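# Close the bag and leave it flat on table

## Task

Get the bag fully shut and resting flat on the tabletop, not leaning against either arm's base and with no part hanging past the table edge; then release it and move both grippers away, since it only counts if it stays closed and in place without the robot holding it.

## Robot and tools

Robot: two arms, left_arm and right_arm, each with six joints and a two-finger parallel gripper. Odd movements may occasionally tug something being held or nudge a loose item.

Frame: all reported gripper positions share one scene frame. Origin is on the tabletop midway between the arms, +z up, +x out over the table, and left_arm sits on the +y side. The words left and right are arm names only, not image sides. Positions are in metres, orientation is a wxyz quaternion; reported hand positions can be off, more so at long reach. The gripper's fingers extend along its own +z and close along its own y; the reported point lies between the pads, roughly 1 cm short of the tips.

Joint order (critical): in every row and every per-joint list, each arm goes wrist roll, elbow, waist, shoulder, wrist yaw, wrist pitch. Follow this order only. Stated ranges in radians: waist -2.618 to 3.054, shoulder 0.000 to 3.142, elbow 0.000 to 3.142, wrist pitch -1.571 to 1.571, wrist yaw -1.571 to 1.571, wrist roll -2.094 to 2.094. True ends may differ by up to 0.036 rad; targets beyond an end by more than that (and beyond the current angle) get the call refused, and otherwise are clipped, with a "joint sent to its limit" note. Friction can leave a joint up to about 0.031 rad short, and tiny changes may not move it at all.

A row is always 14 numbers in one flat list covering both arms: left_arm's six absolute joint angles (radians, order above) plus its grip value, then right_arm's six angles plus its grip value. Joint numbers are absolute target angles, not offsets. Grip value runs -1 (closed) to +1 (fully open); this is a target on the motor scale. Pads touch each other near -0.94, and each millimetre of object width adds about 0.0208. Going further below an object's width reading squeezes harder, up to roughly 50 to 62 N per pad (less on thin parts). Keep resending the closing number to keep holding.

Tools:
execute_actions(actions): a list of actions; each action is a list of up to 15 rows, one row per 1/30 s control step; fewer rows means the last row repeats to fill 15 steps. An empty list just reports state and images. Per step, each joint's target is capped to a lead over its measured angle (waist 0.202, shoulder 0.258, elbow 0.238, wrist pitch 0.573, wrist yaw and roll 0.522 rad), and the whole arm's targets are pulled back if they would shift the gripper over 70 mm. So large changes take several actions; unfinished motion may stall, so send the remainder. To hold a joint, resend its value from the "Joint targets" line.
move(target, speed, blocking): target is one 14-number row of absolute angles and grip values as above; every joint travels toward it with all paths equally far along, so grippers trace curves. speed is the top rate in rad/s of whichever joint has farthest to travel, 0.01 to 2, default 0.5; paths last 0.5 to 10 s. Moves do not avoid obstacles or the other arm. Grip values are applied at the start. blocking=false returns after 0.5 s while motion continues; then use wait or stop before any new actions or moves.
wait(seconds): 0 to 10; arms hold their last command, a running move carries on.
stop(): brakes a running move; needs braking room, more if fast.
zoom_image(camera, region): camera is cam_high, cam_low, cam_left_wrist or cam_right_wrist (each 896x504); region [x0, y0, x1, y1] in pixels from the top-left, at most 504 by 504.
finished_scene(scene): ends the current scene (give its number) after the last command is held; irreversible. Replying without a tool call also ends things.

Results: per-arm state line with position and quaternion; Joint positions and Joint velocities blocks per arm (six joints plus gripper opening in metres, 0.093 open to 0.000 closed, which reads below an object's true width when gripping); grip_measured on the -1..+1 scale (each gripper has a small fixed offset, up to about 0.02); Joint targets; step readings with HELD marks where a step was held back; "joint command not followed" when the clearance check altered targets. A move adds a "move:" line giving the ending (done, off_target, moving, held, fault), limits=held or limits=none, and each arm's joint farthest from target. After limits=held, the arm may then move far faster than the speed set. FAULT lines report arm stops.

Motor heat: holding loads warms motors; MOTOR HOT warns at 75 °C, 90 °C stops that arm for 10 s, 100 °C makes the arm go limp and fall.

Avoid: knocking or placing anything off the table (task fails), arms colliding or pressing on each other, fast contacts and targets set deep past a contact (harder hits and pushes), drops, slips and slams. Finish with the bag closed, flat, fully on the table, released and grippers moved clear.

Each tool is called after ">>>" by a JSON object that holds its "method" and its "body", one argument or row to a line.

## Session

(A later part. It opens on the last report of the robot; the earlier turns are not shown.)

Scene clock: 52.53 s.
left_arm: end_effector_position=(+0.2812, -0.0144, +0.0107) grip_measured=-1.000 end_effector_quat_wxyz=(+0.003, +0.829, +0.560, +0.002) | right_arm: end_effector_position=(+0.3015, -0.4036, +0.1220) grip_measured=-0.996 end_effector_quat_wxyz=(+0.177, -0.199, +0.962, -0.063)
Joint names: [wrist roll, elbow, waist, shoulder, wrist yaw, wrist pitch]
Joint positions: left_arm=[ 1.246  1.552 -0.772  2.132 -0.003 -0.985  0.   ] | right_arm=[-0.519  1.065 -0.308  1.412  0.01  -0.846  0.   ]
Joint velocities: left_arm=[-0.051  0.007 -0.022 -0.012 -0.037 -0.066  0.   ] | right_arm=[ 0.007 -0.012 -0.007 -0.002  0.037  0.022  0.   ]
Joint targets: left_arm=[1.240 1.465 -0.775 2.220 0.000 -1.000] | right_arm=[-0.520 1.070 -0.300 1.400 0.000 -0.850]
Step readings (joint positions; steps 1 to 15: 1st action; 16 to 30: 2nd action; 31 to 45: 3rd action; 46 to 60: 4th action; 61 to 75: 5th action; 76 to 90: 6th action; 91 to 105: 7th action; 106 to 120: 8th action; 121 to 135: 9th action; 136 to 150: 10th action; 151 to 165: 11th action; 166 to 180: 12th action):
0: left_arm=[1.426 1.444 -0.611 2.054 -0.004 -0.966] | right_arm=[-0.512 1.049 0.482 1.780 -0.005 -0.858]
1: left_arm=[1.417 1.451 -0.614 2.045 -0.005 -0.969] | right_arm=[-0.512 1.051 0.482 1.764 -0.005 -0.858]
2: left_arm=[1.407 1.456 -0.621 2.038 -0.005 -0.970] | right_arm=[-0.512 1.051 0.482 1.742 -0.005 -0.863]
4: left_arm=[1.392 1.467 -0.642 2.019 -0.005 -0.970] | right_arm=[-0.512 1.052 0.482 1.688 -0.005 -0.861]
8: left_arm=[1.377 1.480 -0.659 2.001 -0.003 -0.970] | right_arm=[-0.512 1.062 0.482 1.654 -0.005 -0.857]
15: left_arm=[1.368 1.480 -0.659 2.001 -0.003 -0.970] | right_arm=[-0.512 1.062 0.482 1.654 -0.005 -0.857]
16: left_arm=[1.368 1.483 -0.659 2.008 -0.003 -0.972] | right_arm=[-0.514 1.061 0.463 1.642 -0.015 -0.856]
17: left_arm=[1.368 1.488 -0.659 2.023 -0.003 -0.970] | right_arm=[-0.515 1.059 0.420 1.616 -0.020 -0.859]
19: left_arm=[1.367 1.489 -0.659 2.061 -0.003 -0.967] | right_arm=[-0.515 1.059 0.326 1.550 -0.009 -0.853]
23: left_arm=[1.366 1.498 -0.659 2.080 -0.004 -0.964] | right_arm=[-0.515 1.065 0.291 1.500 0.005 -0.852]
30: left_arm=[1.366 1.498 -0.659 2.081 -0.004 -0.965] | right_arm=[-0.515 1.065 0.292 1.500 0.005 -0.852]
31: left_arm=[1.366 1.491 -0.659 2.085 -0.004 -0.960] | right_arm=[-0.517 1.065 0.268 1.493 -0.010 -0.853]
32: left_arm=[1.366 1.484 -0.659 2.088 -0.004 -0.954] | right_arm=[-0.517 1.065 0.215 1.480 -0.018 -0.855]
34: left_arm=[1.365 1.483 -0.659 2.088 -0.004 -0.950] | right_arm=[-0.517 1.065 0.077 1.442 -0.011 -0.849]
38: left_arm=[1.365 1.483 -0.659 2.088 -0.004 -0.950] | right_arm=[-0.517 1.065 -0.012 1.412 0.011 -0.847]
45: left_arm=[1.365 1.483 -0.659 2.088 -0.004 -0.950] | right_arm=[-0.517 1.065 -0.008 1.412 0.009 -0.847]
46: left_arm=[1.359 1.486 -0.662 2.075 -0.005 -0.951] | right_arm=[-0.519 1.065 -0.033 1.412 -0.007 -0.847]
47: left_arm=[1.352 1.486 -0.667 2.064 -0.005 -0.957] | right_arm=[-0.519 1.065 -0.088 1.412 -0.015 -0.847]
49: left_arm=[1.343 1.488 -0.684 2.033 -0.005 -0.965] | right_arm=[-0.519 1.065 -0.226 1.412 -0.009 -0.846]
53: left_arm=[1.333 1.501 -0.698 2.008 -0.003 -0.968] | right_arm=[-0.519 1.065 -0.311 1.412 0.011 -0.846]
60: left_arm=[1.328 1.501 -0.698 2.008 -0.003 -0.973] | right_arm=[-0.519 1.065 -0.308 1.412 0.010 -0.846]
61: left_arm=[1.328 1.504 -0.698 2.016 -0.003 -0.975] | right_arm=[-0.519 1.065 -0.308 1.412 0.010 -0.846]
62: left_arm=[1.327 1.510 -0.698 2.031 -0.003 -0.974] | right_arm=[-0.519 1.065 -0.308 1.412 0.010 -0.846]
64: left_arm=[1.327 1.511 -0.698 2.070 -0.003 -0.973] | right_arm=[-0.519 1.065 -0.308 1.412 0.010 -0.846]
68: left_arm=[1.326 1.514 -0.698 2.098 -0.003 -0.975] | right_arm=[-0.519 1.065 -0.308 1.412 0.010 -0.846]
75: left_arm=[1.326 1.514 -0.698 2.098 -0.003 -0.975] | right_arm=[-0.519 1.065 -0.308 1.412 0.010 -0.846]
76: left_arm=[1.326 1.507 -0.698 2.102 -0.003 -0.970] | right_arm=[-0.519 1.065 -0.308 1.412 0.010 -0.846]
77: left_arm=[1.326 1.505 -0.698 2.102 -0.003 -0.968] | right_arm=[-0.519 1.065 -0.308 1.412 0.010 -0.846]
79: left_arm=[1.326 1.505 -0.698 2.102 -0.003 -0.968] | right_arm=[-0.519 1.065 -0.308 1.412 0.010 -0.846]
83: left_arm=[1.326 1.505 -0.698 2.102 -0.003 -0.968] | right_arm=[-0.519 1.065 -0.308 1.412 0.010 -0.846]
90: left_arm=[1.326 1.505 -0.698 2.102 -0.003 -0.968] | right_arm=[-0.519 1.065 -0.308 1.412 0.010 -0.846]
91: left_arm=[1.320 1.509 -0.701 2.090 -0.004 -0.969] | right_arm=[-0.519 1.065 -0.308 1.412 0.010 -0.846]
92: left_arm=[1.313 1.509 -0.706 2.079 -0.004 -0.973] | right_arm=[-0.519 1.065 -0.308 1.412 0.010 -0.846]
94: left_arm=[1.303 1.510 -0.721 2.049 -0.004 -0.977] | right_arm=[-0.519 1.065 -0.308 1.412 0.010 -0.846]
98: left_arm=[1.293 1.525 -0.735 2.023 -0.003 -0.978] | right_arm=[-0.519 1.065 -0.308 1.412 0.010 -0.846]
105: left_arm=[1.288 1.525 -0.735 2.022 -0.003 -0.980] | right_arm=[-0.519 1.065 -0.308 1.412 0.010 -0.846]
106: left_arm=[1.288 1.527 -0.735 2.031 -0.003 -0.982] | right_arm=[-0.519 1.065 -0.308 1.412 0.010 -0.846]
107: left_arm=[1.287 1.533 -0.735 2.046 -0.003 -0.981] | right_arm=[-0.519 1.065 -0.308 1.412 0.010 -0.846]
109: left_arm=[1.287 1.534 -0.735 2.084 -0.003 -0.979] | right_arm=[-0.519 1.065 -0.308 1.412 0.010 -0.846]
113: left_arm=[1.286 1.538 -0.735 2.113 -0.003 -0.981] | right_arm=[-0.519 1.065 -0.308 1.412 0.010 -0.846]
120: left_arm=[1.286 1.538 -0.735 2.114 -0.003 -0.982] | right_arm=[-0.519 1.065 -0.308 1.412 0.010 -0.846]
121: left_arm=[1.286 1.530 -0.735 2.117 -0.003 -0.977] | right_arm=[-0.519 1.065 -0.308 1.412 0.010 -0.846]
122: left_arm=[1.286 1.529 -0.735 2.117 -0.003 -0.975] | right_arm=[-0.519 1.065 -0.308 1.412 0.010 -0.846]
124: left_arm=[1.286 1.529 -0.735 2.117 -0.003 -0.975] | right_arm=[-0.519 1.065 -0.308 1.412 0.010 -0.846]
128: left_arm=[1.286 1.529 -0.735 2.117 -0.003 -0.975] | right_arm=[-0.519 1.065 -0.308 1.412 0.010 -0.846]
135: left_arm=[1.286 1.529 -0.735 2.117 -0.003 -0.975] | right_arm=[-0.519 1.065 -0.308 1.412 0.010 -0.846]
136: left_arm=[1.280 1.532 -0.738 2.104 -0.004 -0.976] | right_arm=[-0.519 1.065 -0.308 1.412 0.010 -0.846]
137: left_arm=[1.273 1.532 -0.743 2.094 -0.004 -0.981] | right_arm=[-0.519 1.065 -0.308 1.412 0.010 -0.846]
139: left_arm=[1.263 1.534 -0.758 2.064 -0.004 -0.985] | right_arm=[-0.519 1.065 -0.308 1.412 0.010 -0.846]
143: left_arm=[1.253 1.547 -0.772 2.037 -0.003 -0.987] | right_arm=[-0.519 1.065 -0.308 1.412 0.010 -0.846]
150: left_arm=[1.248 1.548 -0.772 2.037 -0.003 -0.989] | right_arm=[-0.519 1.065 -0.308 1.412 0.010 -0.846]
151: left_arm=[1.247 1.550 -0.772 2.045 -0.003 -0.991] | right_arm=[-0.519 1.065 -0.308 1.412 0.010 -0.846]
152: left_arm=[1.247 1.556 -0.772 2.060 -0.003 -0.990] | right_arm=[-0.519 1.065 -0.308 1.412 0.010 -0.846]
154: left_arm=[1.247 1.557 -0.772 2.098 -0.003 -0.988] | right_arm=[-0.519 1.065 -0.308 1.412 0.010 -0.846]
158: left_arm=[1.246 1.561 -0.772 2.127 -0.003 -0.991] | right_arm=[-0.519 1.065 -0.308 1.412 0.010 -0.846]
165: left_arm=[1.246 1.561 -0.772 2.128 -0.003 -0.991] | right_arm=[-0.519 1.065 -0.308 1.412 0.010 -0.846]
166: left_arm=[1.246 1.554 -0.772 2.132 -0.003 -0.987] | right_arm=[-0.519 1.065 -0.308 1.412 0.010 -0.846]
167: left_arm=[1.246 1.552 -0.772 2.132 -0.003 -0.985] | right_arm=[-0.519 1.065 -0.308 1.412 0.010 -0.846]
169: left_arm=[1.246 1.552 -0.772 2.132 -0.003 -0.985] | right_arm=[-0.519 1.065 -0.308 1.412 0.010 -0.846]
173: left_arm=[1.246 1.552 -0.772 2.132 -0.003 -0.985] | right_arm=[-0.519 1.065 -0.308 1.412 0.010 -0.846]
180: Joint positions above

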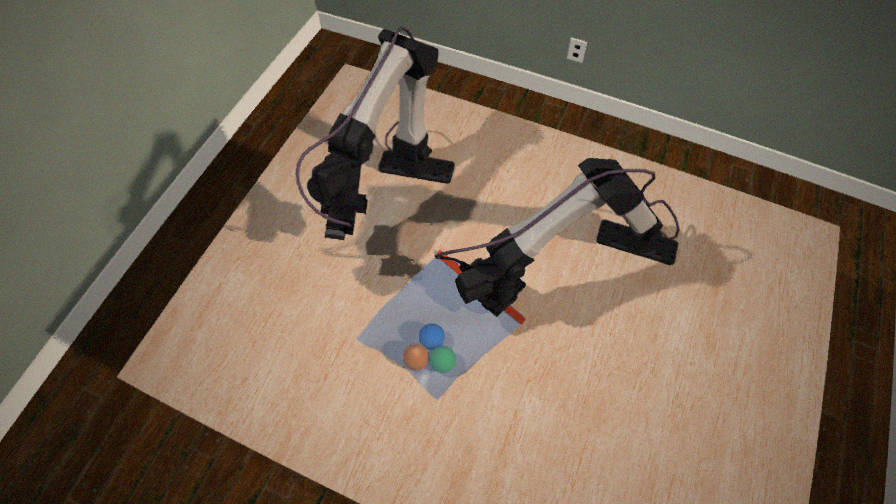

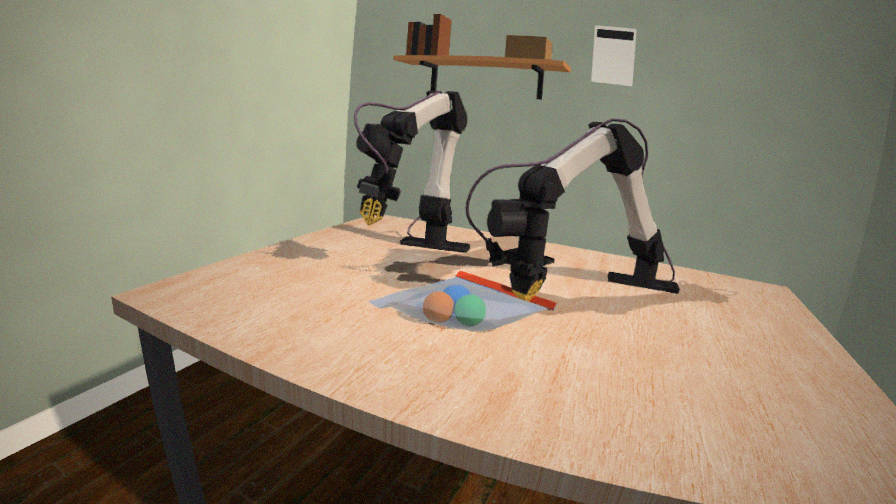

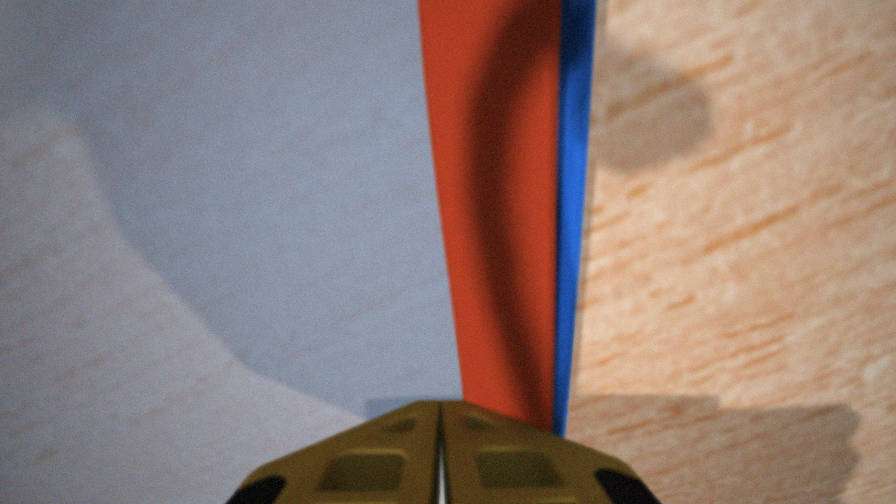

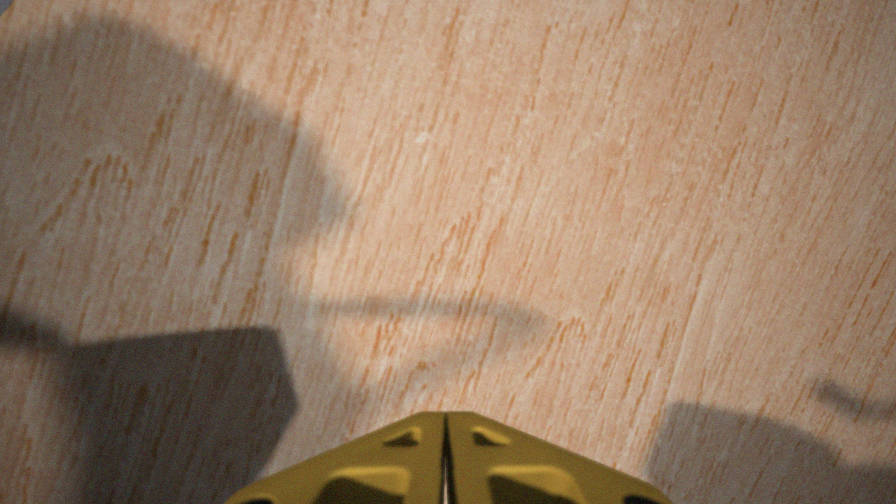

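>>> {"method": "execute_actions", "body": {
  "actions": [
    [[1.3,1.5,-0.77,2.0,0,-0.98,-1,-0.52,1.07,-0.3,1.4,0,-0.85,-1]],
    [[1.33,1.41,-0.65,1.96,0,-0.96,-1,-0.52,1.07,-0.3,1.4,0,-0.85,-1]],
    [[1.33,1.41,-0.65,2.04,0,-0.96,-1,-0.52,1.07,-0.3,1.4,0,-0.85,-1]]
  ]
}}

Scene clock: 58.43 s.
left_arm: end_effector_position=(+0.2928, +0.0397, +0.0216) grip_measured=-1.000 end_effector_quat_wxyz=(+0.009, +0.814, +0.581, +0.004) | right_arm: end_effector_position=(+0.3015, -0.4036, +0.1220) grip_measured=-0.996 end_effector_quat_wxyz=(+0.177, -0.199, +0.962, -0.063)
Joint names: [wrist roll, elbow, waist, shoulder, wrist yaw, wrist pitch]
Joint positions: left_arm=[ 1.324  1.43  -0.642  2.022 -0.002 -0.959  0.   ] | right_arm=[-0.519  1.065 -0.308  1.412  0.01  -0.846  0.   ]
Joint velocities: left_arm=[ 0.007 -0.007 -0.017  0.007 -0.037 -0.051  0.   ] | right_arm=[ 0.051  0.017 -0.002 -0.012 -0.066 -0.095  0.   ]
Joint targets: left_arm=[1.330 1.410 -0.650 2.040 0.000 -0.960] | right_arm=[-0.520 1.070 -0.300 1.400 0.000 -0.850]
Step readings (joint positions; steps 1 to 15: 1st action; 16 to 30: 2nd action; 31 to 45: 3rd action):
0: left_arm=[1.246 1.552 -0.772 2.132 -0.003 -0.985] | right_arm=[-0.519 1.065 -0.308 1.412 0.010 -0.846]
1: left_arm=[1.253 1.545 -0.772 2.111 -0.003 -0.978] | right_arm=[-0.519 1.065 -0.308 1.412 0.010 -0.846]
2: left_arm=[1.261 1.528 -0.772 2.086 -0.003 -0.978] | right_arm=[-0.519 1.065 -0.308 1.412 0.010 -0.846]
4: left_arm=[1.273 1.517 -0.772 2.034 -0.003 -0.987] | right_arm=[-0.519 1.065 -0.308 1.412 0.010 -0.846]
8: left_arm=[1.285 1.517 -0.772 1.989 -0.003 -0.981] | right_arm=[-0.519 1.065 -0.308 1.412 0.010 -0.846]
15: left_arm=[1.292 1.517 -0.772 1.989 -0.003 -0.980] | right_arm=[-0.519 1.065 -0.308 1.412 0.010 -0.846]
16: left_arm=[1.297 1.503 -0.761 1.984 0.003 -0.968] | right_arm=[-0.519 1.065 -0.308 1.412 0.010 -0.846]
17: left_arm=[1.302 1.480 -0.741 1.974 0.007 -0.959] | right_arm=[-0.519 1.065 -0.308 1.412 0.010 -0.846]
19: left_arm=[1.310 1.447 -0.682 1.968 0.006 -0.961] | right_arm=[-0.519 1.065 -0.308 1.412 0.010 -0.846]
23: left_arm=[1.318 1.430 -0.636 1.968 -0.002 -0.962] | right_arm=[-0.519 1.065 -0.308 1.412 0.010 -0.846]
30: left_arm=[1.322 1.430 -0.642 1.968 -0.002 -0.962] | right_arm=[-0.519 1.065 -0.308 1.412 0.010 -0.846]
31: left_arm=[1.323 1.430 -0.642 1.972 -0.002 -0.962] | right_arm=[-0.519 1.065 -0.308 1.412 0.010 -0.846]
32: left_arm=[1.323 1.430 -0.642 1.979 -0.002 -0.959] | right_arm=[-0.519 1.065 -0.308 1.412 0.010 -0.846]
34: left_arm=[1.323 1.430 -0.642 2.001 -0.002 -0.959] | right_arm=[-0.519 1.065 -0.308 1.412 0.010 -0.846]
38: left_arm=[1.323 1.430 -0.642 2.022 -0.002 -0.959] | right_arm=[-0.519 1.065 -0.308 1.412 0.010 -0.846]
45: Joint positions above

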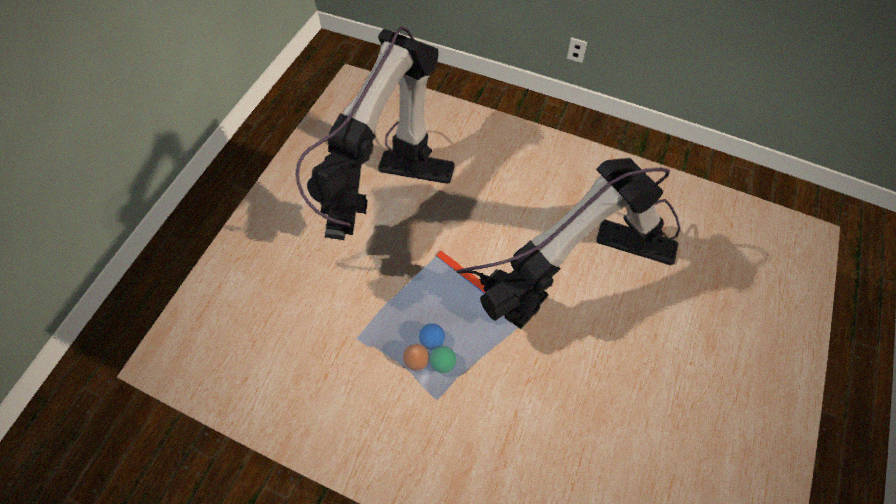

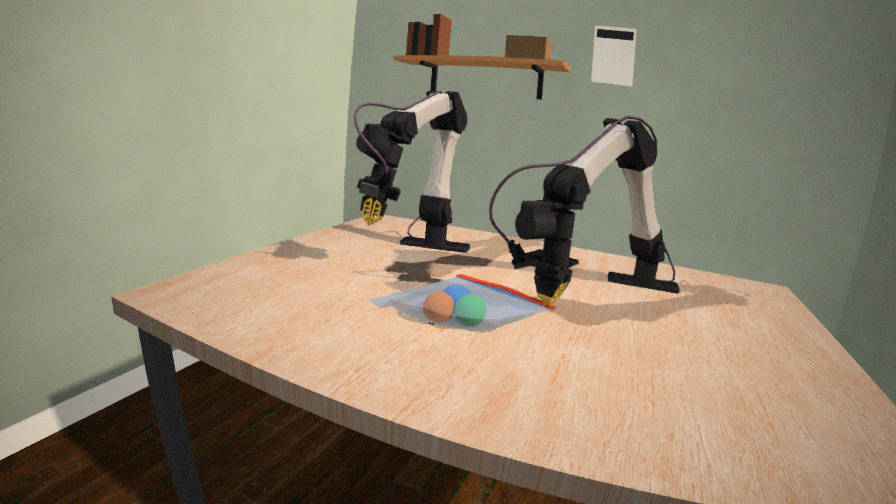

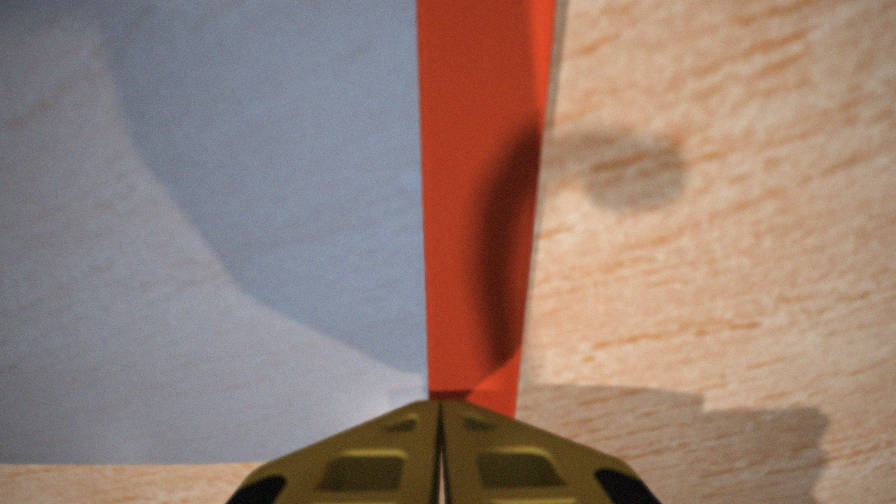

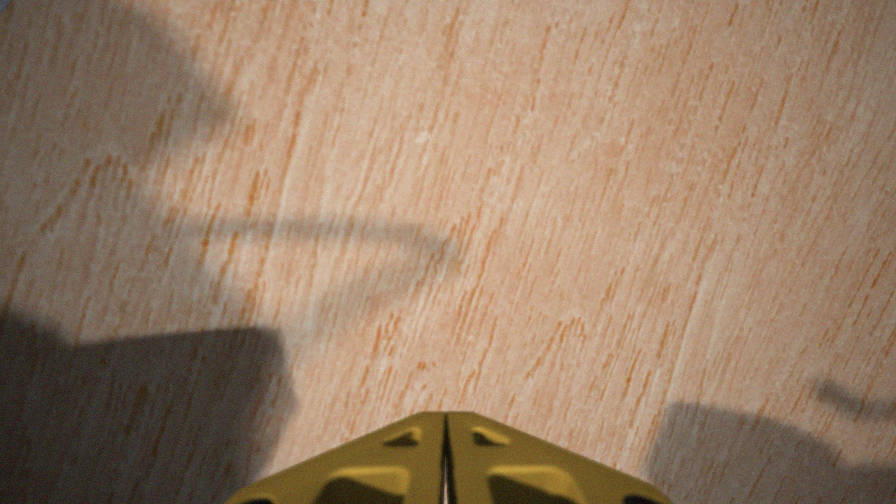

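>>> {"method": "execute_actions", "body": {
  "actions": [
    [[1.33,1.393,-0.65,2.06,0,-0.96,-1,-0.52,1.07,-0.3,1.4,0,-0.85,-1]],
    [[1.33,1.34,-0.65,2.15,0,-0.96,-1,-0.52,1.07,-0.3,1.4,0,-0.85,-1]],
    [[1.29,1.44,-0.685,1.985,0,-0.975,-1,-0.52,1.07,-0.3,1.4,0,-0.85,-1]],
    [[1.29,1.42,-0.685,2.075,0,-0.975,-1,-0.52,1.07,-0.3,1.4,0,-0.85,-1]],
    [[1.29,1.36,-0.685,2.165,0,-0.975,-1,-0.52,1.07,-0.3,1.4,0,-0.85,-1]],
    [[1.25,1.462,-0.725,2.0,0,-0.98,-1,-0.52,1.07,-0.3,1.4,0,-0.85,-1]],
    [[1.25,1.44,-0.725,2.09,0,-0.98,-1,-0.52,1.07,-0.3,1.4,0,-0.85,-1]]
  ]
}}

Scene clock: 66.43 s.
left_arm: end_effector_position=(+0.2781, +0.0133, +0.0162) grip_measured=-1.000 end_effector_quat_wxyz=(+0.001, +0.817, +0.576, +0.002) | right_arm: end_effector_position=(+0.3015, -0.4036, +0.1220) grip_measured=-0.996 end_effector_quat_wxyz=(+0.177, -0.199, +0.962, -0.063)
Joint names: [wrist roll, elbow, waist, shoulder, wrist yaw, wrist pitch]
Joint positions: left_arm=[ 1.256  1.457 -0.722  2.056 -0.003 -0.97   0.   ] | right_arm=[-0.519  1.065 -0.308  1.412  0.01  -0.846  0.   ]
Joint velocities: left_arm=[ 0.051 -0.002  0.022 -0.012  0.007 -0.007  0.   ] | right_arm=[-0.037 -0.017 -0.002  0.002 -0.037  0.037  0.   ]
Joint targets: left_arm=[1.250 1.440 -0.725 2.090 -0.000 -0.980] | right_arm=[-0.520 1.070 -0.300 1.400 -0.000 -0.850]
Step readings (joint positions; steps 1 to 15: 1st action; 16 to 30: 2nd action; 31 to 45: 3rd action; 46 to 60: 4th action; 61 to 75: 5th action; 76 to 90: 6th action; 91 to 105: 7th action):
0: left_arm=[1.324 1.430 -0.642 2.022 -0.002 -0.959] | right_arm=[-0.519 1.065 -0.308 1.412 0.010 -0.846]
1: left_arm=[1.324 1.428 -0.642 2.023 -0.002 -0.959] | right_arm=[-0.519 1.065 -0.308 1.412 0.010 -0.846]
2: left_arm=[1.324 1.427 -0.642 2.024 -0.002 -0.959] | right_arm=[-0.519 1.065 -0.308 1.412 0.010 -0.846]
4: left_arm=[1.324 1.421 -0.642 2.029 -0.002 -0.959] | right_arm=[-0.519 1.065 -0.308 1.412 0.010 -0.846]
8: left_arm=[1.324 1.420 -0.642 2.030 -0.002 -0.958] | right_arm=[-0.519 1.065 -0.308 1.412 0.010 -0.846]
15: left_arm=[1.324 1.420 -0.642 2.030 -0.002 -0.958] | right_arm=[-0.519 1.065 -0.308 1.412 0.010 -0.846]
16: left_arm=[1.324 1.417 -0.642 2.037 -0.002 -0.956] | right_arm=[-0.519 1.065 -0.308 1.412 0.010 -0.846]
17: left_arm=[1.324 1.417 -0.642 2.038 -0.002 -0.955] | right_arm=[-0.519 1.065 -0.308 1.412 0.010 -0.846]
19: left_arm=[1.324 1.417 -0.642 2.038 -0.002 -0.956] | right_arm=[-0.519 1.065 -0.308 1.412 0.010 -0.846]
23: left_arm=[1.324 1.417 -0.642 2.038 -0.002 -0.956] | right_arm=[-0.519 1.065 -0.308 1.412 0.010 -0.846]
30: left_arm=[1.324 1.417 -0.642 2.038 -0.002 -0.956] | right_arm=[-0.519 1.065 -0.308 1.412 0.010 -0.846]
31: left_arm=[1.320 1.422 -0.645 2.027 -0.003 -0.958] | right_arm=[-0.519 1.065 -0.308 1.412 0.010 -0.846]
32: left_arm=[1.315 1.422 -0.651 2.018 -0.003 -0.960] | right_arm=[-0.519 1.065 -0.308 1.412 0.010 -0.846]
34: left_arm=[1.308 1.423 -0.669 1.998 -0.003 -0.961] | right_arm=[-0.519 1.065 -0.308 1.412 0.010 -0.846]
38: left_arm=[1.301 1.430 -0.682 1.988 -0.003 -0.963] | right_arm=[-0.519 1.065 -0.308 1.412 0.010 -0.846]
45: left_arm=[1.297 1.430 -0.682 1.988 -0.003 -0.964] | right_arm=[-0.519 1.065 -0.308 1.412 0.010 -0.846]
46: left_arm=[1.297 1.430 -0.682 1.994 -0.003 -0.965] | right_arm=[-0.519 1.065 -0.308 1.412 0.010 -0.846]
47: left_arm=[1.297 1.430 -0.682 2.004 -0.003 -0.964] | right_arm=[-0.519 1.065 -0.308 1.412 0.010 -0.846]
49: left_arm=[1.297 1.430 -0.682 2.033 -0.003 -0.964] | right_arm=[-0.519 1.065 -0.308 1.412 0.010 -0.846]
53: left_arm=[1.296 1.435 -0.682 2.041 -0.003 -0.965] | right_arm=[-0.519 1.065 -0.308 1.412 0.010 -0.846]
60: left_arm=[1.296 1.435 -0.682 2.041 -0.003 -0.964] | right_arm=[-0.519 1.065 -0.308 1.412 0.010 -0.846]
61: left_arm=[1.296 1.433 -0.682 2.048 -0.003 -0.964] | right_arm=[-0.519 1.065 -0.308 1.412 0.010 -0.846]
62: left_arm=[1.296 1.433 -0.682 2.050 -0.003 -0.964] | right_arm=[-0.519 1.065 -0.308 1.412 0.010 -0.846]
64: left_arm=[1.296 1.433 -0.682 2.050 -0.003 -0.965] | right_arm=[-0.519 1.065 -0.308 1.412 0.010 -0.846]
68: left_arm=[1.296 1.433 -0.682 2.050 -0.003 -0.965] | right_arm=[-0.519 1.065 -0.308 1.412 0.010 -0.846]
75: left_arm=[1.296 1.433 -0.682 2.050 -0.003 -0.965] | right_arm=[-0.519 1.065 -0.308 1.412 0.010 -0.846]
76: left_arm=[1.290 1.440 -0.685 2.038 -0.004 -0.968] | right_arm=[-0.519 1.065 -0.308 1.412 0.010 -0.846]
77: left_arm=[1.283 1.442 -0.691 2.030 -0.004 -0.969] | right_arm=[-0.519 1.065 -0.308 1.412 0.010 -0.846]
79: left_arm=[1.273 1.447 -0.708 2.014 -0.004 -0.969] | right_arm=[-0.519 1.065 -0.308 1.412 0.010 -0.846]
83: left_arm=[1.263 1.454 -0.722 2.003 -0.003 -0.969] | right_arm=[-0.519 1.065 -0.308 1.412 0.010 -0.846]
90: left_arm=[1.258 1.454 -0.722 2.003 -0.003 -0.970] | right_arm=[-0.519 1.065 -0.308 1.412 0.010 -0.846]
91: left_arm=[1.257 1.454 -0.722 2.008 -0.003 -0.971] | right_arm=[-0.519 1.065 -0.308 1.412 0.010 -0.846]
92: left_arm=[1.257 1.454 -0.722 2.018 -0.003 -0.969] | right_arm=[-0.519 1.065 -0.308 1.412 0.010 -0.846]
94: left_arm=[1.257 1.454 -0.722 2.047 -0.003 -0.970] | right_arm=[-0.519 1.065 -0.308 1.412 0.010 -0.846]
98: left_arm=[1.256 1.457 -0.722 2.056 -0.003 -0.970] | right_arm=[-0.519 1.065 -0.308 1.412 0.010 -0.846]
105: Joint positions above

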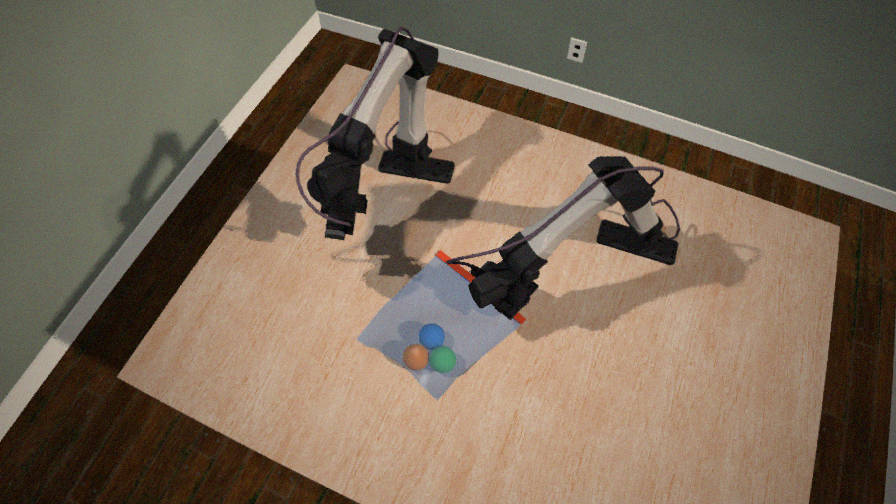

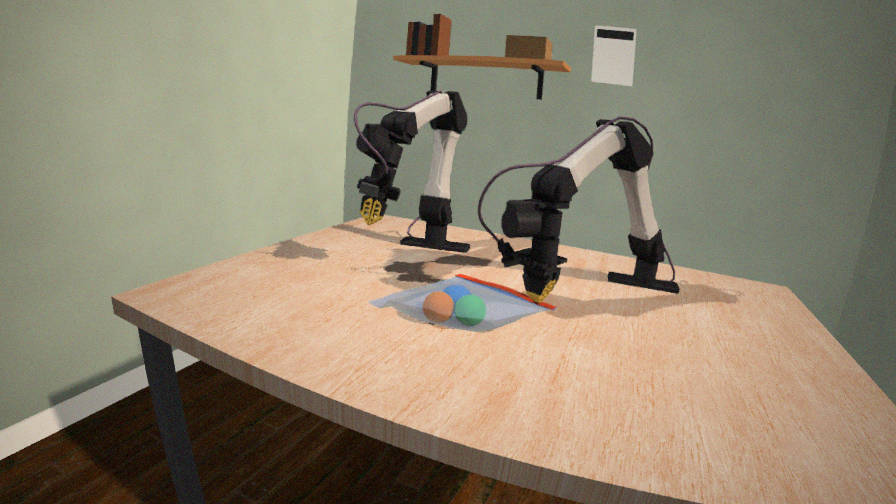

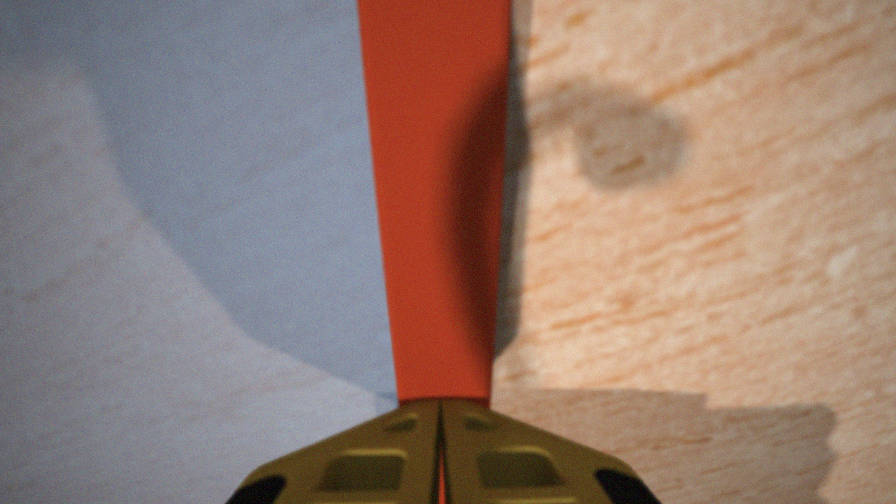

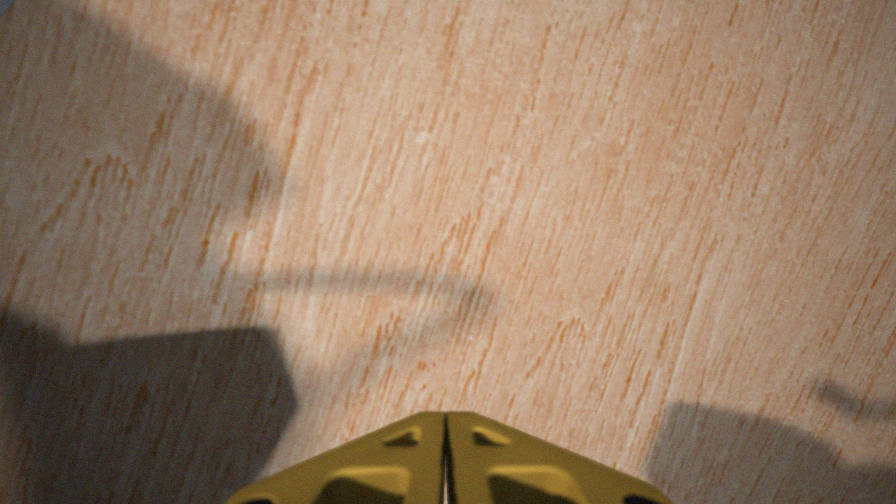

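>>> {"method": "execute_actions", "body": {
  "actions": [
    [[1.25,1.38,-0.725,2.18,0,-0.98,-1,-0.52,1.07,-0.3,1.4,0,-0.85,-1]],
    [[1.21,1.49,-0.763,2.02,0,-0.988,-1,-0.52,1.07,-0.3,1.4,0,-0.85,-1]],
    [[1.21,1.47,-0.763,2.108,0,-0.988,-1,-0.52,1.07,-0.3,1.4,0,-0.85,-1]],
    [[1.21,1.41,-0.763,2.2,0,-0.988,-1,-0.52,1.07,-0.3,1.4,0,-0.85,-1]],
    [[1.17,1.522,-0.8,2.04,0,-0.999,-1,-0.52,1.07,-0.3,1.4,0,-0.85,-1]],
    [[1.17,1.502,-0.8,2.13,0,-0.999,-1,-0.52,1.07,-0.3,1.4,0,-0.85,-1]],
    [[1.17,1.442,-0.8,2.22,0,-0.999,-1,-0.52,1.07,-0.3,1.4,0,-0.85,-1]],
    [[1.135,1.557,-0.835,2.063,0,-1.012,-1,-0.52,1.07,-0.3,1.4,0,-0.85,-1]],
    [[1.135,1.537,-0.835,2.15,0,-1.012,-1,-0.52,1.07,-0.3,1.4,0,-0.85,-1]],
    [[1.135,1.477,-0.835,2.245,0,-1.012,-1,-0.52,1.07,-0.3,1.4,0,-0.85,-1]],
    [[1.1,1.598,-0.869,2.088,0,-1.028,-1,-0.52,1.07,-0.3,1.4,0,-0.85,-1]],
    [[1.1,1.578,-0.869,2.176,0,-1.028,-1,-0.52,1.07,-0.3,1.4,0,-0.85,-1]]
  ]
}}

>>> {"method": "zoom_image", "body": {
  "camera": "cam_low",
  "region": [440, 255, 580, 325]
}}

Scene clock: 83.70 s.
left_arm: end_effector_position=(+0.2590, -0.0452, +0.0169) grip_measured=-1.000 end_effector_quat_wxyz=(+0.003, +0.816, +0.579, +0.002) | right_arm: end_effector_position=(+0.3015, -0.4036, +0.1220) grip_measured=-0.996 end_effector_quat_wxyz=(+0.177, -0.199, +0.962, -0.063)
Joint names: [wrist roll, elbow, waist, shoulder, wrist yaw, wrist pitch]
Joint positions: left_arm=[ 1.106  1.594 -0.866  2.141 -0.004 -1.016  0.   ] | right_arm=[-0.519  1.065 -0.308  1.412  0.01  -0.846  0.   ]
Joint velocities: left_arm=[ 0.037  0.007  0.002 -0.007 -0.007 -0.051  0.   ] | right_arm=[ 0.022 -0.002  0.002  0.002 -0.007  0.007  0.   ]
Joint targets: left_arm=[1.100 1.578 -0.869 2.176 0.000 -1.028] | right_arm=[-0.520 1.070 -0.300 1.400 -0.000 -0.850]
Step readings (joint positions; steps 1 to 15: 1st action; 16 to 30: 2nd action; 31 to 45: 3rd action; 46 to 60: 4th action; 61 to 75: 5th action; 76 to 90: 6th action; 91 to 105: 7th action; 106 to 120: 8th action; 121 to 135: 9th action; 136 to 150: 10th action; 151 to 165: 11th action; 166 to 180: 12th action):
0: left_arm=[1.256 1.457 -0.722 2.056 -0.003 -0.970] | right_arm=[-0.519 1.065 -0.308 1.412 0.010 -0.846]
1: left_arm=[1.256 1.456 -0.722 2.062 -0.003 -0.970] | right_arm=[-0.519 1.065 -0.308 1.412 0.010 -0.846]
2: left_arm=[1.256 1.456 -0.722 2.064 -0.003 -0.969] | right_arm=[-0.519 1.065 -0.308 1.412 0.010 -0.846]
4: left_arm=[1.256 1.456 -0.722 2.064 -0.003 -0.970] | right_arm=[-0.519 1.065 -0.308 1.412 0.010 -0.846]
8: left_arm=[1.256 1.456 -0.722 2.064 -0.003 -0.970] | right_arm=[-0.519 1.065 -0.308 1.412 0.010 -0.846]
15: left_arm=[1.256 1.456 -0.722 2.064 -0.003 -0.970] | right_arm=[-0.519 1.065 -0.308 1.412 0.010 -0.846]
16: left_arm=[1.250 1.463 -0.725 2.054 -0.004 -0.974] | right_arm=[-0.519 1.065 -0.308 1.412 0.010 -0.846]
17: left_arm=[1.243 1.467 -0.730 2.047 -0.004 -0.975] | right_arm=[-0.519 1.065 -0.308 1.412 0.010 -0.846]
19: left_arm=[1.233 1.475 -0.746 2.033 -0.004 -0.976] | right_arm=[-0.519 1.065 -0.308 1.412 0.010 -0.846]
23: left_arm=[1.223 1.481 -0.760 2.023 -0.003 -0.976] | right_arm=[-0.519 1.065 -0.308 1.412 0.010 -0.846]
30: left_arm=[1.218 1.481 -0.760 2.023 -0.003 -0.977] | right_arm=[-0.519 1.065 -0.308 1.412 0.010 -0.846]
31: left_arm=[1.218 1.481 -0.760 2.029 -0.003 -0.978] | right_arm=[-0.519 1.065 -0.308 1.412 0.010 -0.846]
32: left_arm=[1.217 1.481 -0.760 2.037 -0.003 -0.977] | right_arm=[-0.519 1.065 -0.308 1.412 0.010 -0.846]
34: left_arm=[1.217 1.481 -0.760 2.066 -0.003 -0.977] | right_arm=[-0.519 1.065 -0.308 1.412 0.010 -0.846]
38: left_arm=[1.217 1.485 -0.760 2.074 -0.004 -0.977] | right_arm=[-0.519 1.065 -0.308 1.412 0.010 -0.846]
45: left_arm=[1.217 1.485 -0.760 2.074 -0.004 -0.977] | right_arm=[-0.519 1.065 -0.308 1.412 0.010 -0.846]
46: left_arm=[1.217 1.484 -0.760 2.081 -0.004 -0.977] | right_arm=[-0.519 1.065 -0.308 1.412 0.010 -0.846]
47: left_arm=[1.216 1.484 -0.760 2.082 -0.004 -0.977] | right_arm=[-0.519 1.065 -0.308 1.412 0.010 -0.846]
49: left_arm=[1.216 1.484 -0.760 2.082 -0.004 -0.978] | right_arm=[-0.519 1.065 -0.308 1.412 0.010 -0.846]
53: left_arm=[1.216 1.484 -0.760 2.082 -0.004 -0.978] | right_arm=[-0.519 1.065 -0.308 1.412 0.010 -0.846]
60: left_arm=[1.216 1.484 -0.760 2.082 -0.004 -0.978] | right_arm=[-0.519 1.065 -0.308 1.412 0.010 -0.846]
61: left_arm=[1.210 1.492 -0.763 2.072 -0.004 -0.982] | right_arm=[-0.519 1.065 -0.308 1.412 0.010 -0.846]
62: left_arm=[1.203 1.497 -0.768 2.066 -0.004 -0.985] | right_arm=[-0.519 1.065 -0.308 1.412 0.010 -0.846]
64: left_arm=[1.193 1.506 -0.784 2.053 -0.004 -0.985] | right_arm=[-0.519 1.065 -0.308 1.412 0.010 -0.846]
68: left_arm=[1.183 1.513 -0.798 2.043 -0.003 -0.985] | right_arm=[-0.519 1.065 -0.308 1.412 0.010 -0.846]
75: left_arm=[1.178 1.513 -0.798 2.043 -0.003 -0.988] | right_arm=[-0.519 1.065 -0.308 1.412 0.010 -0.846]
76: left_arm=[1.177 1.513 -0.798 2.048 -0.003 -0.988] | right_arm=[-0.519 1.065 -0.308 1.412 0.010 -0.846]
77: left_arm=[1.177 1.513 -0.798 2.057 -0.003 -0.987] | right_arm=[-0.519 1.065 -0.308 1.412 0.010 -0.846]
79: left_arm=[1.177 1.513 -0.798 2.086 -0.003 -0.987] | right_arm=[-0.519 1.065 -0.308 1.412 0.010 -0.846]
83: left_arm=[1.176 1.518 -0.798 2.095 -0.004 -0.987] | right_arm=[-0.519 1.065 -0.308 1.412 0.010 -0.846]
90: left_arm=[1.176 1.518 -0.798 2.095 -0.004 -0.987] | right_arm=[-0.519 1.065 -0.308 1.412 0.010 -0.846]
91: left_arm=[1.176 1.517 -0.798 2.101 -0.004 -0.987] | right_arm=[-0.519 1.065 -0.308 1.412 0.010 -0.846]
92: left_arm=[1.176 1.517 -0.798 2.103 -0.004 -0.987] | right_arm=[-0.519 1.065 -0.308 1.412 0.010 -0.846]
94: left_arm=[1.176 1.517 -0.798 2.103 -0.004 -0.988] | right_arm=[-0.519 1.065 -0.308 1.412 0.010 -0.846]
98: left_arm=[1.176 1.517 -0.798 2.103 -0.004 -0.988] | right_arm=[-0.519 1.065 -0.308 1.412 0.010 -0.846]
105: left_arm=[1.176 1.517 -0.798 2.103 -0.004 -0.988] | right_arm=[-0.519 1.065 -0.308 1.412 0.010 -0.846]
106: left_arm=[1.171 1.525 -0.800 2.093 -0.004 -0.993] | right_arm=[-0.519 1.065 -0.308 1.412 0.010 -0.846]
107: left_arm=[1.165 1.531 -0.805 2.088 -0.004 -0.996] | right_arm=[-0.519 1.065 -0.308 1.412 0.010 -0.846]
109: left_arm=[1.156 1.541 -0.819 2.076 -0.004 -0.996] | right_arm=[-0.519 1.065 -0.308 1.412 0.010 -0.846]
113: left_arm=[1.147 1.548 -0.832 2.066 -0.004 -0.996] | right_arm=[-0.519 1.065 -0.308 1.412 0.010 -0.846]
120: left_arm=[1.143 1.548 -0.832 2.066 -0.004 -1.000] | right_arm=[-0.519 1.065 -0.308 1.412 0.010 -0.846]
121: left_arm=[1.142 1.548 -0.832 2.071 -0.004 -1.001] | right_arm=[-0.519 1.065 -0.308 1.412 0.010 -0.846]
122: left_arm=[1.142 1.548 -0.832 2.079 -0.004 -0.999] | right_arm=[-0.519 1.065 -0.308 1.412 0.010 -0.846]
124: left_arm=[1.142 1.548 -0.832 2.106 -0.004 -1.000] | right_arm=[-0.519 1.065 -0.308 1.412 0.010 -0.846]
128: left_arm=[1.141 1.552 -0.832 2.116 -0.004 -1.001] | right_arm=[-0.519 1.065 -0.308 1.412 0.010 -0.846]
135: left_arm=[1.141 1.552 -0.832 2.116 -0.004 -1.000] | right_arm=[-0.519 1.065 -0.308 1.412 0.010 -0.846]
136: left_arm=[1.141 1.550 -0.832 2.123 -0.004 -1.000] | right_arm=[-0.519 1.065 -0.308 1.412 0.010 -0.846]
137: left_arm=[1.141 1.550 -0.832 2.124 -0.004 -1.000] | right_arm=[-0.519 1.065 -0.308 1.412 0.010 -0.846]
139: left_arm=[1.141 1.550 -0.832 2.124 -0.004 -1.001] | right_arm=[-0.519 1.065 -0.308 1.412 0.010 -0.846]
143: left_arm=[1.141 1.550 -0.832 2.124 -0.004 -1.001] | right_arm=[-0.519 1.065 -0.308 1.412 0.010 -0.846]
150: left_arm=[1.141 1.550 -0.832 2.124 -0.004 -1.001] | right_arm=[-0.519 1.065 -0.308 1.412 0.010 -0.846]
151: left_arm=[1.136 1.561 -0.834 2.116 -0.004 -1.007] | right_arm=[-0.519 1.065 -0.308 1.412 0.010 -0.846]
152: left_arm=[1.130 1.569 -0.839 2.111 -0.004 -1.011] | right_arm=[-0.519 1.065 -0.308 1.412 0.010 -0.846]
154: left_arm=[1.121 1.581 -0.853 2.101 -0.004 -1.012] | right_arm=[-0.519 1.065 -0.308 1.412 0.010 -0.846]
158: left_arm=[1.112 1.590 -0.866 2.090 -0.004 -1.012] | right_arm=[-0.519 1.065 -0.308 1.412 0.010 -0.846]
165: left_arm=[1.107 1.590 -0.866 2.090 -0.004 -1.016] | right_arm=[-0.519 1.065 -0.308 1.412 0.010 -0.846]
166: left_arm=[1.107 1.590 -0.866 2.096 -0.004 -1.017] | right_arm=[-0.519 1.065 -0.308 1.412 0.010 -0.846]
167: left_arm=[1.107 1.590 -0.866 2.104 -0.004 -1.015] | right_arm=[-0.519 1.065 -0.308 1.412 0.010 -0.846]
169: left_arm=[1.107 1.590 -0.866 2.131 -0.004 -1.016] | right_arm=[-0.519 1.065 -0.308 1.412 0.010 -0.846]
173: left_arm=[1.106 1.594 -0.866 2.141 -0.004 -1.016] | right_arm=[-0.519 1.065 -0.308 1.412 0.010 -0.846]
180: Joint positions above

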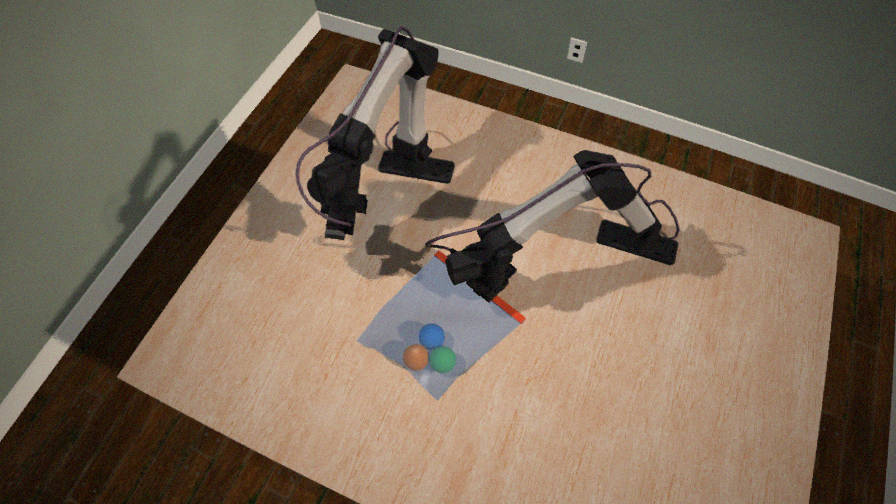

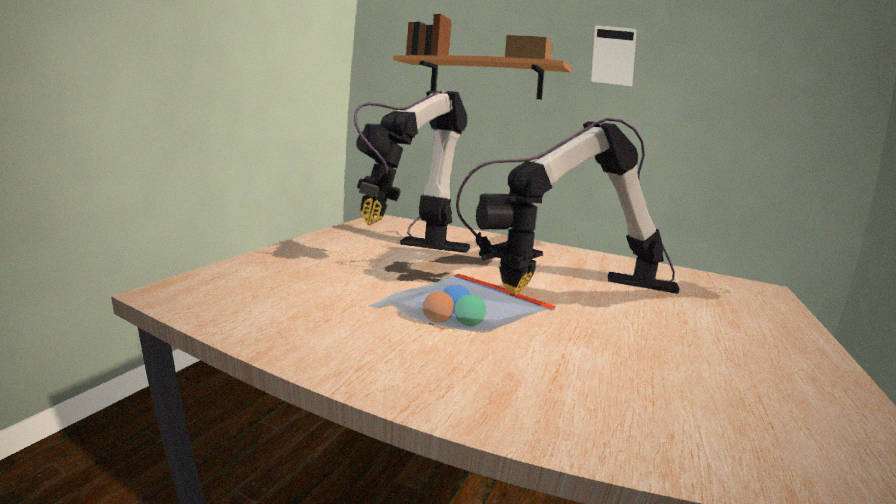

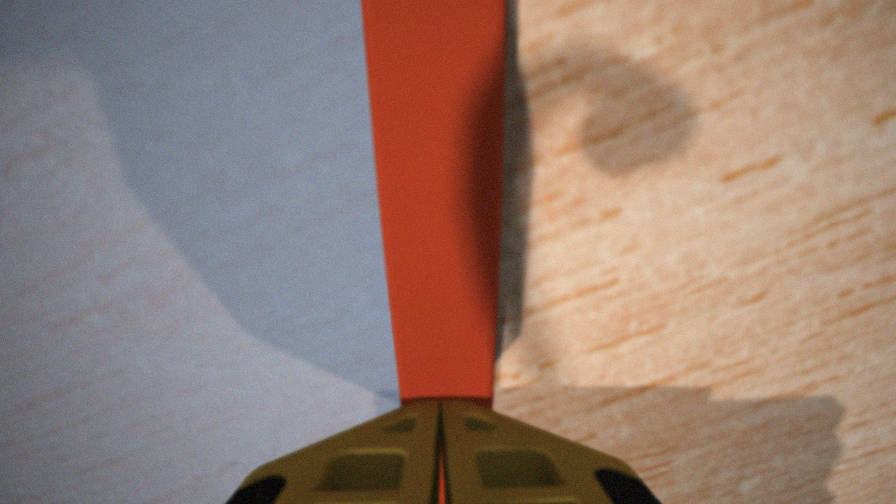

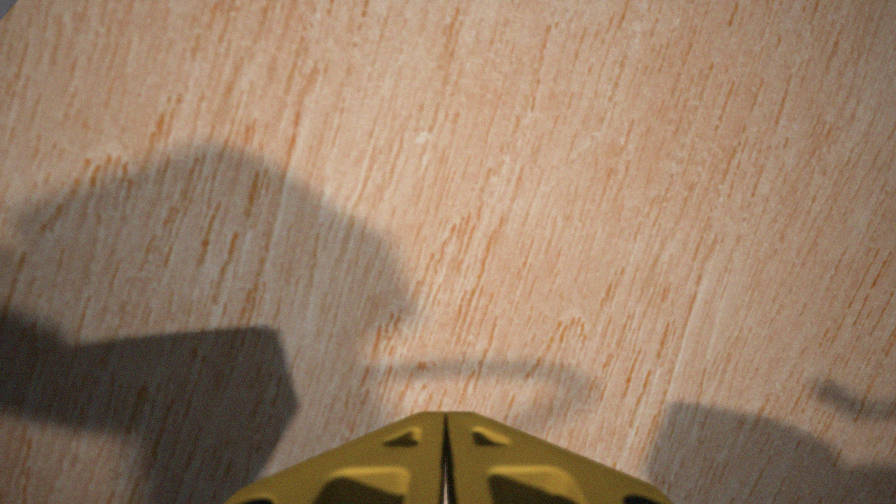

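Region (440, 255, 580, 325) of cam_low's 896x504 image, scaled by 3.600, with more detail than that image has.

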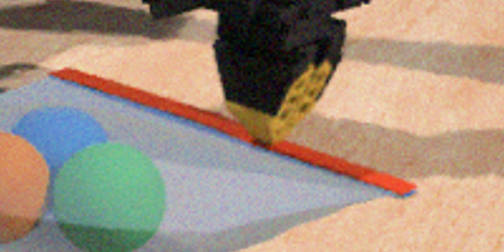

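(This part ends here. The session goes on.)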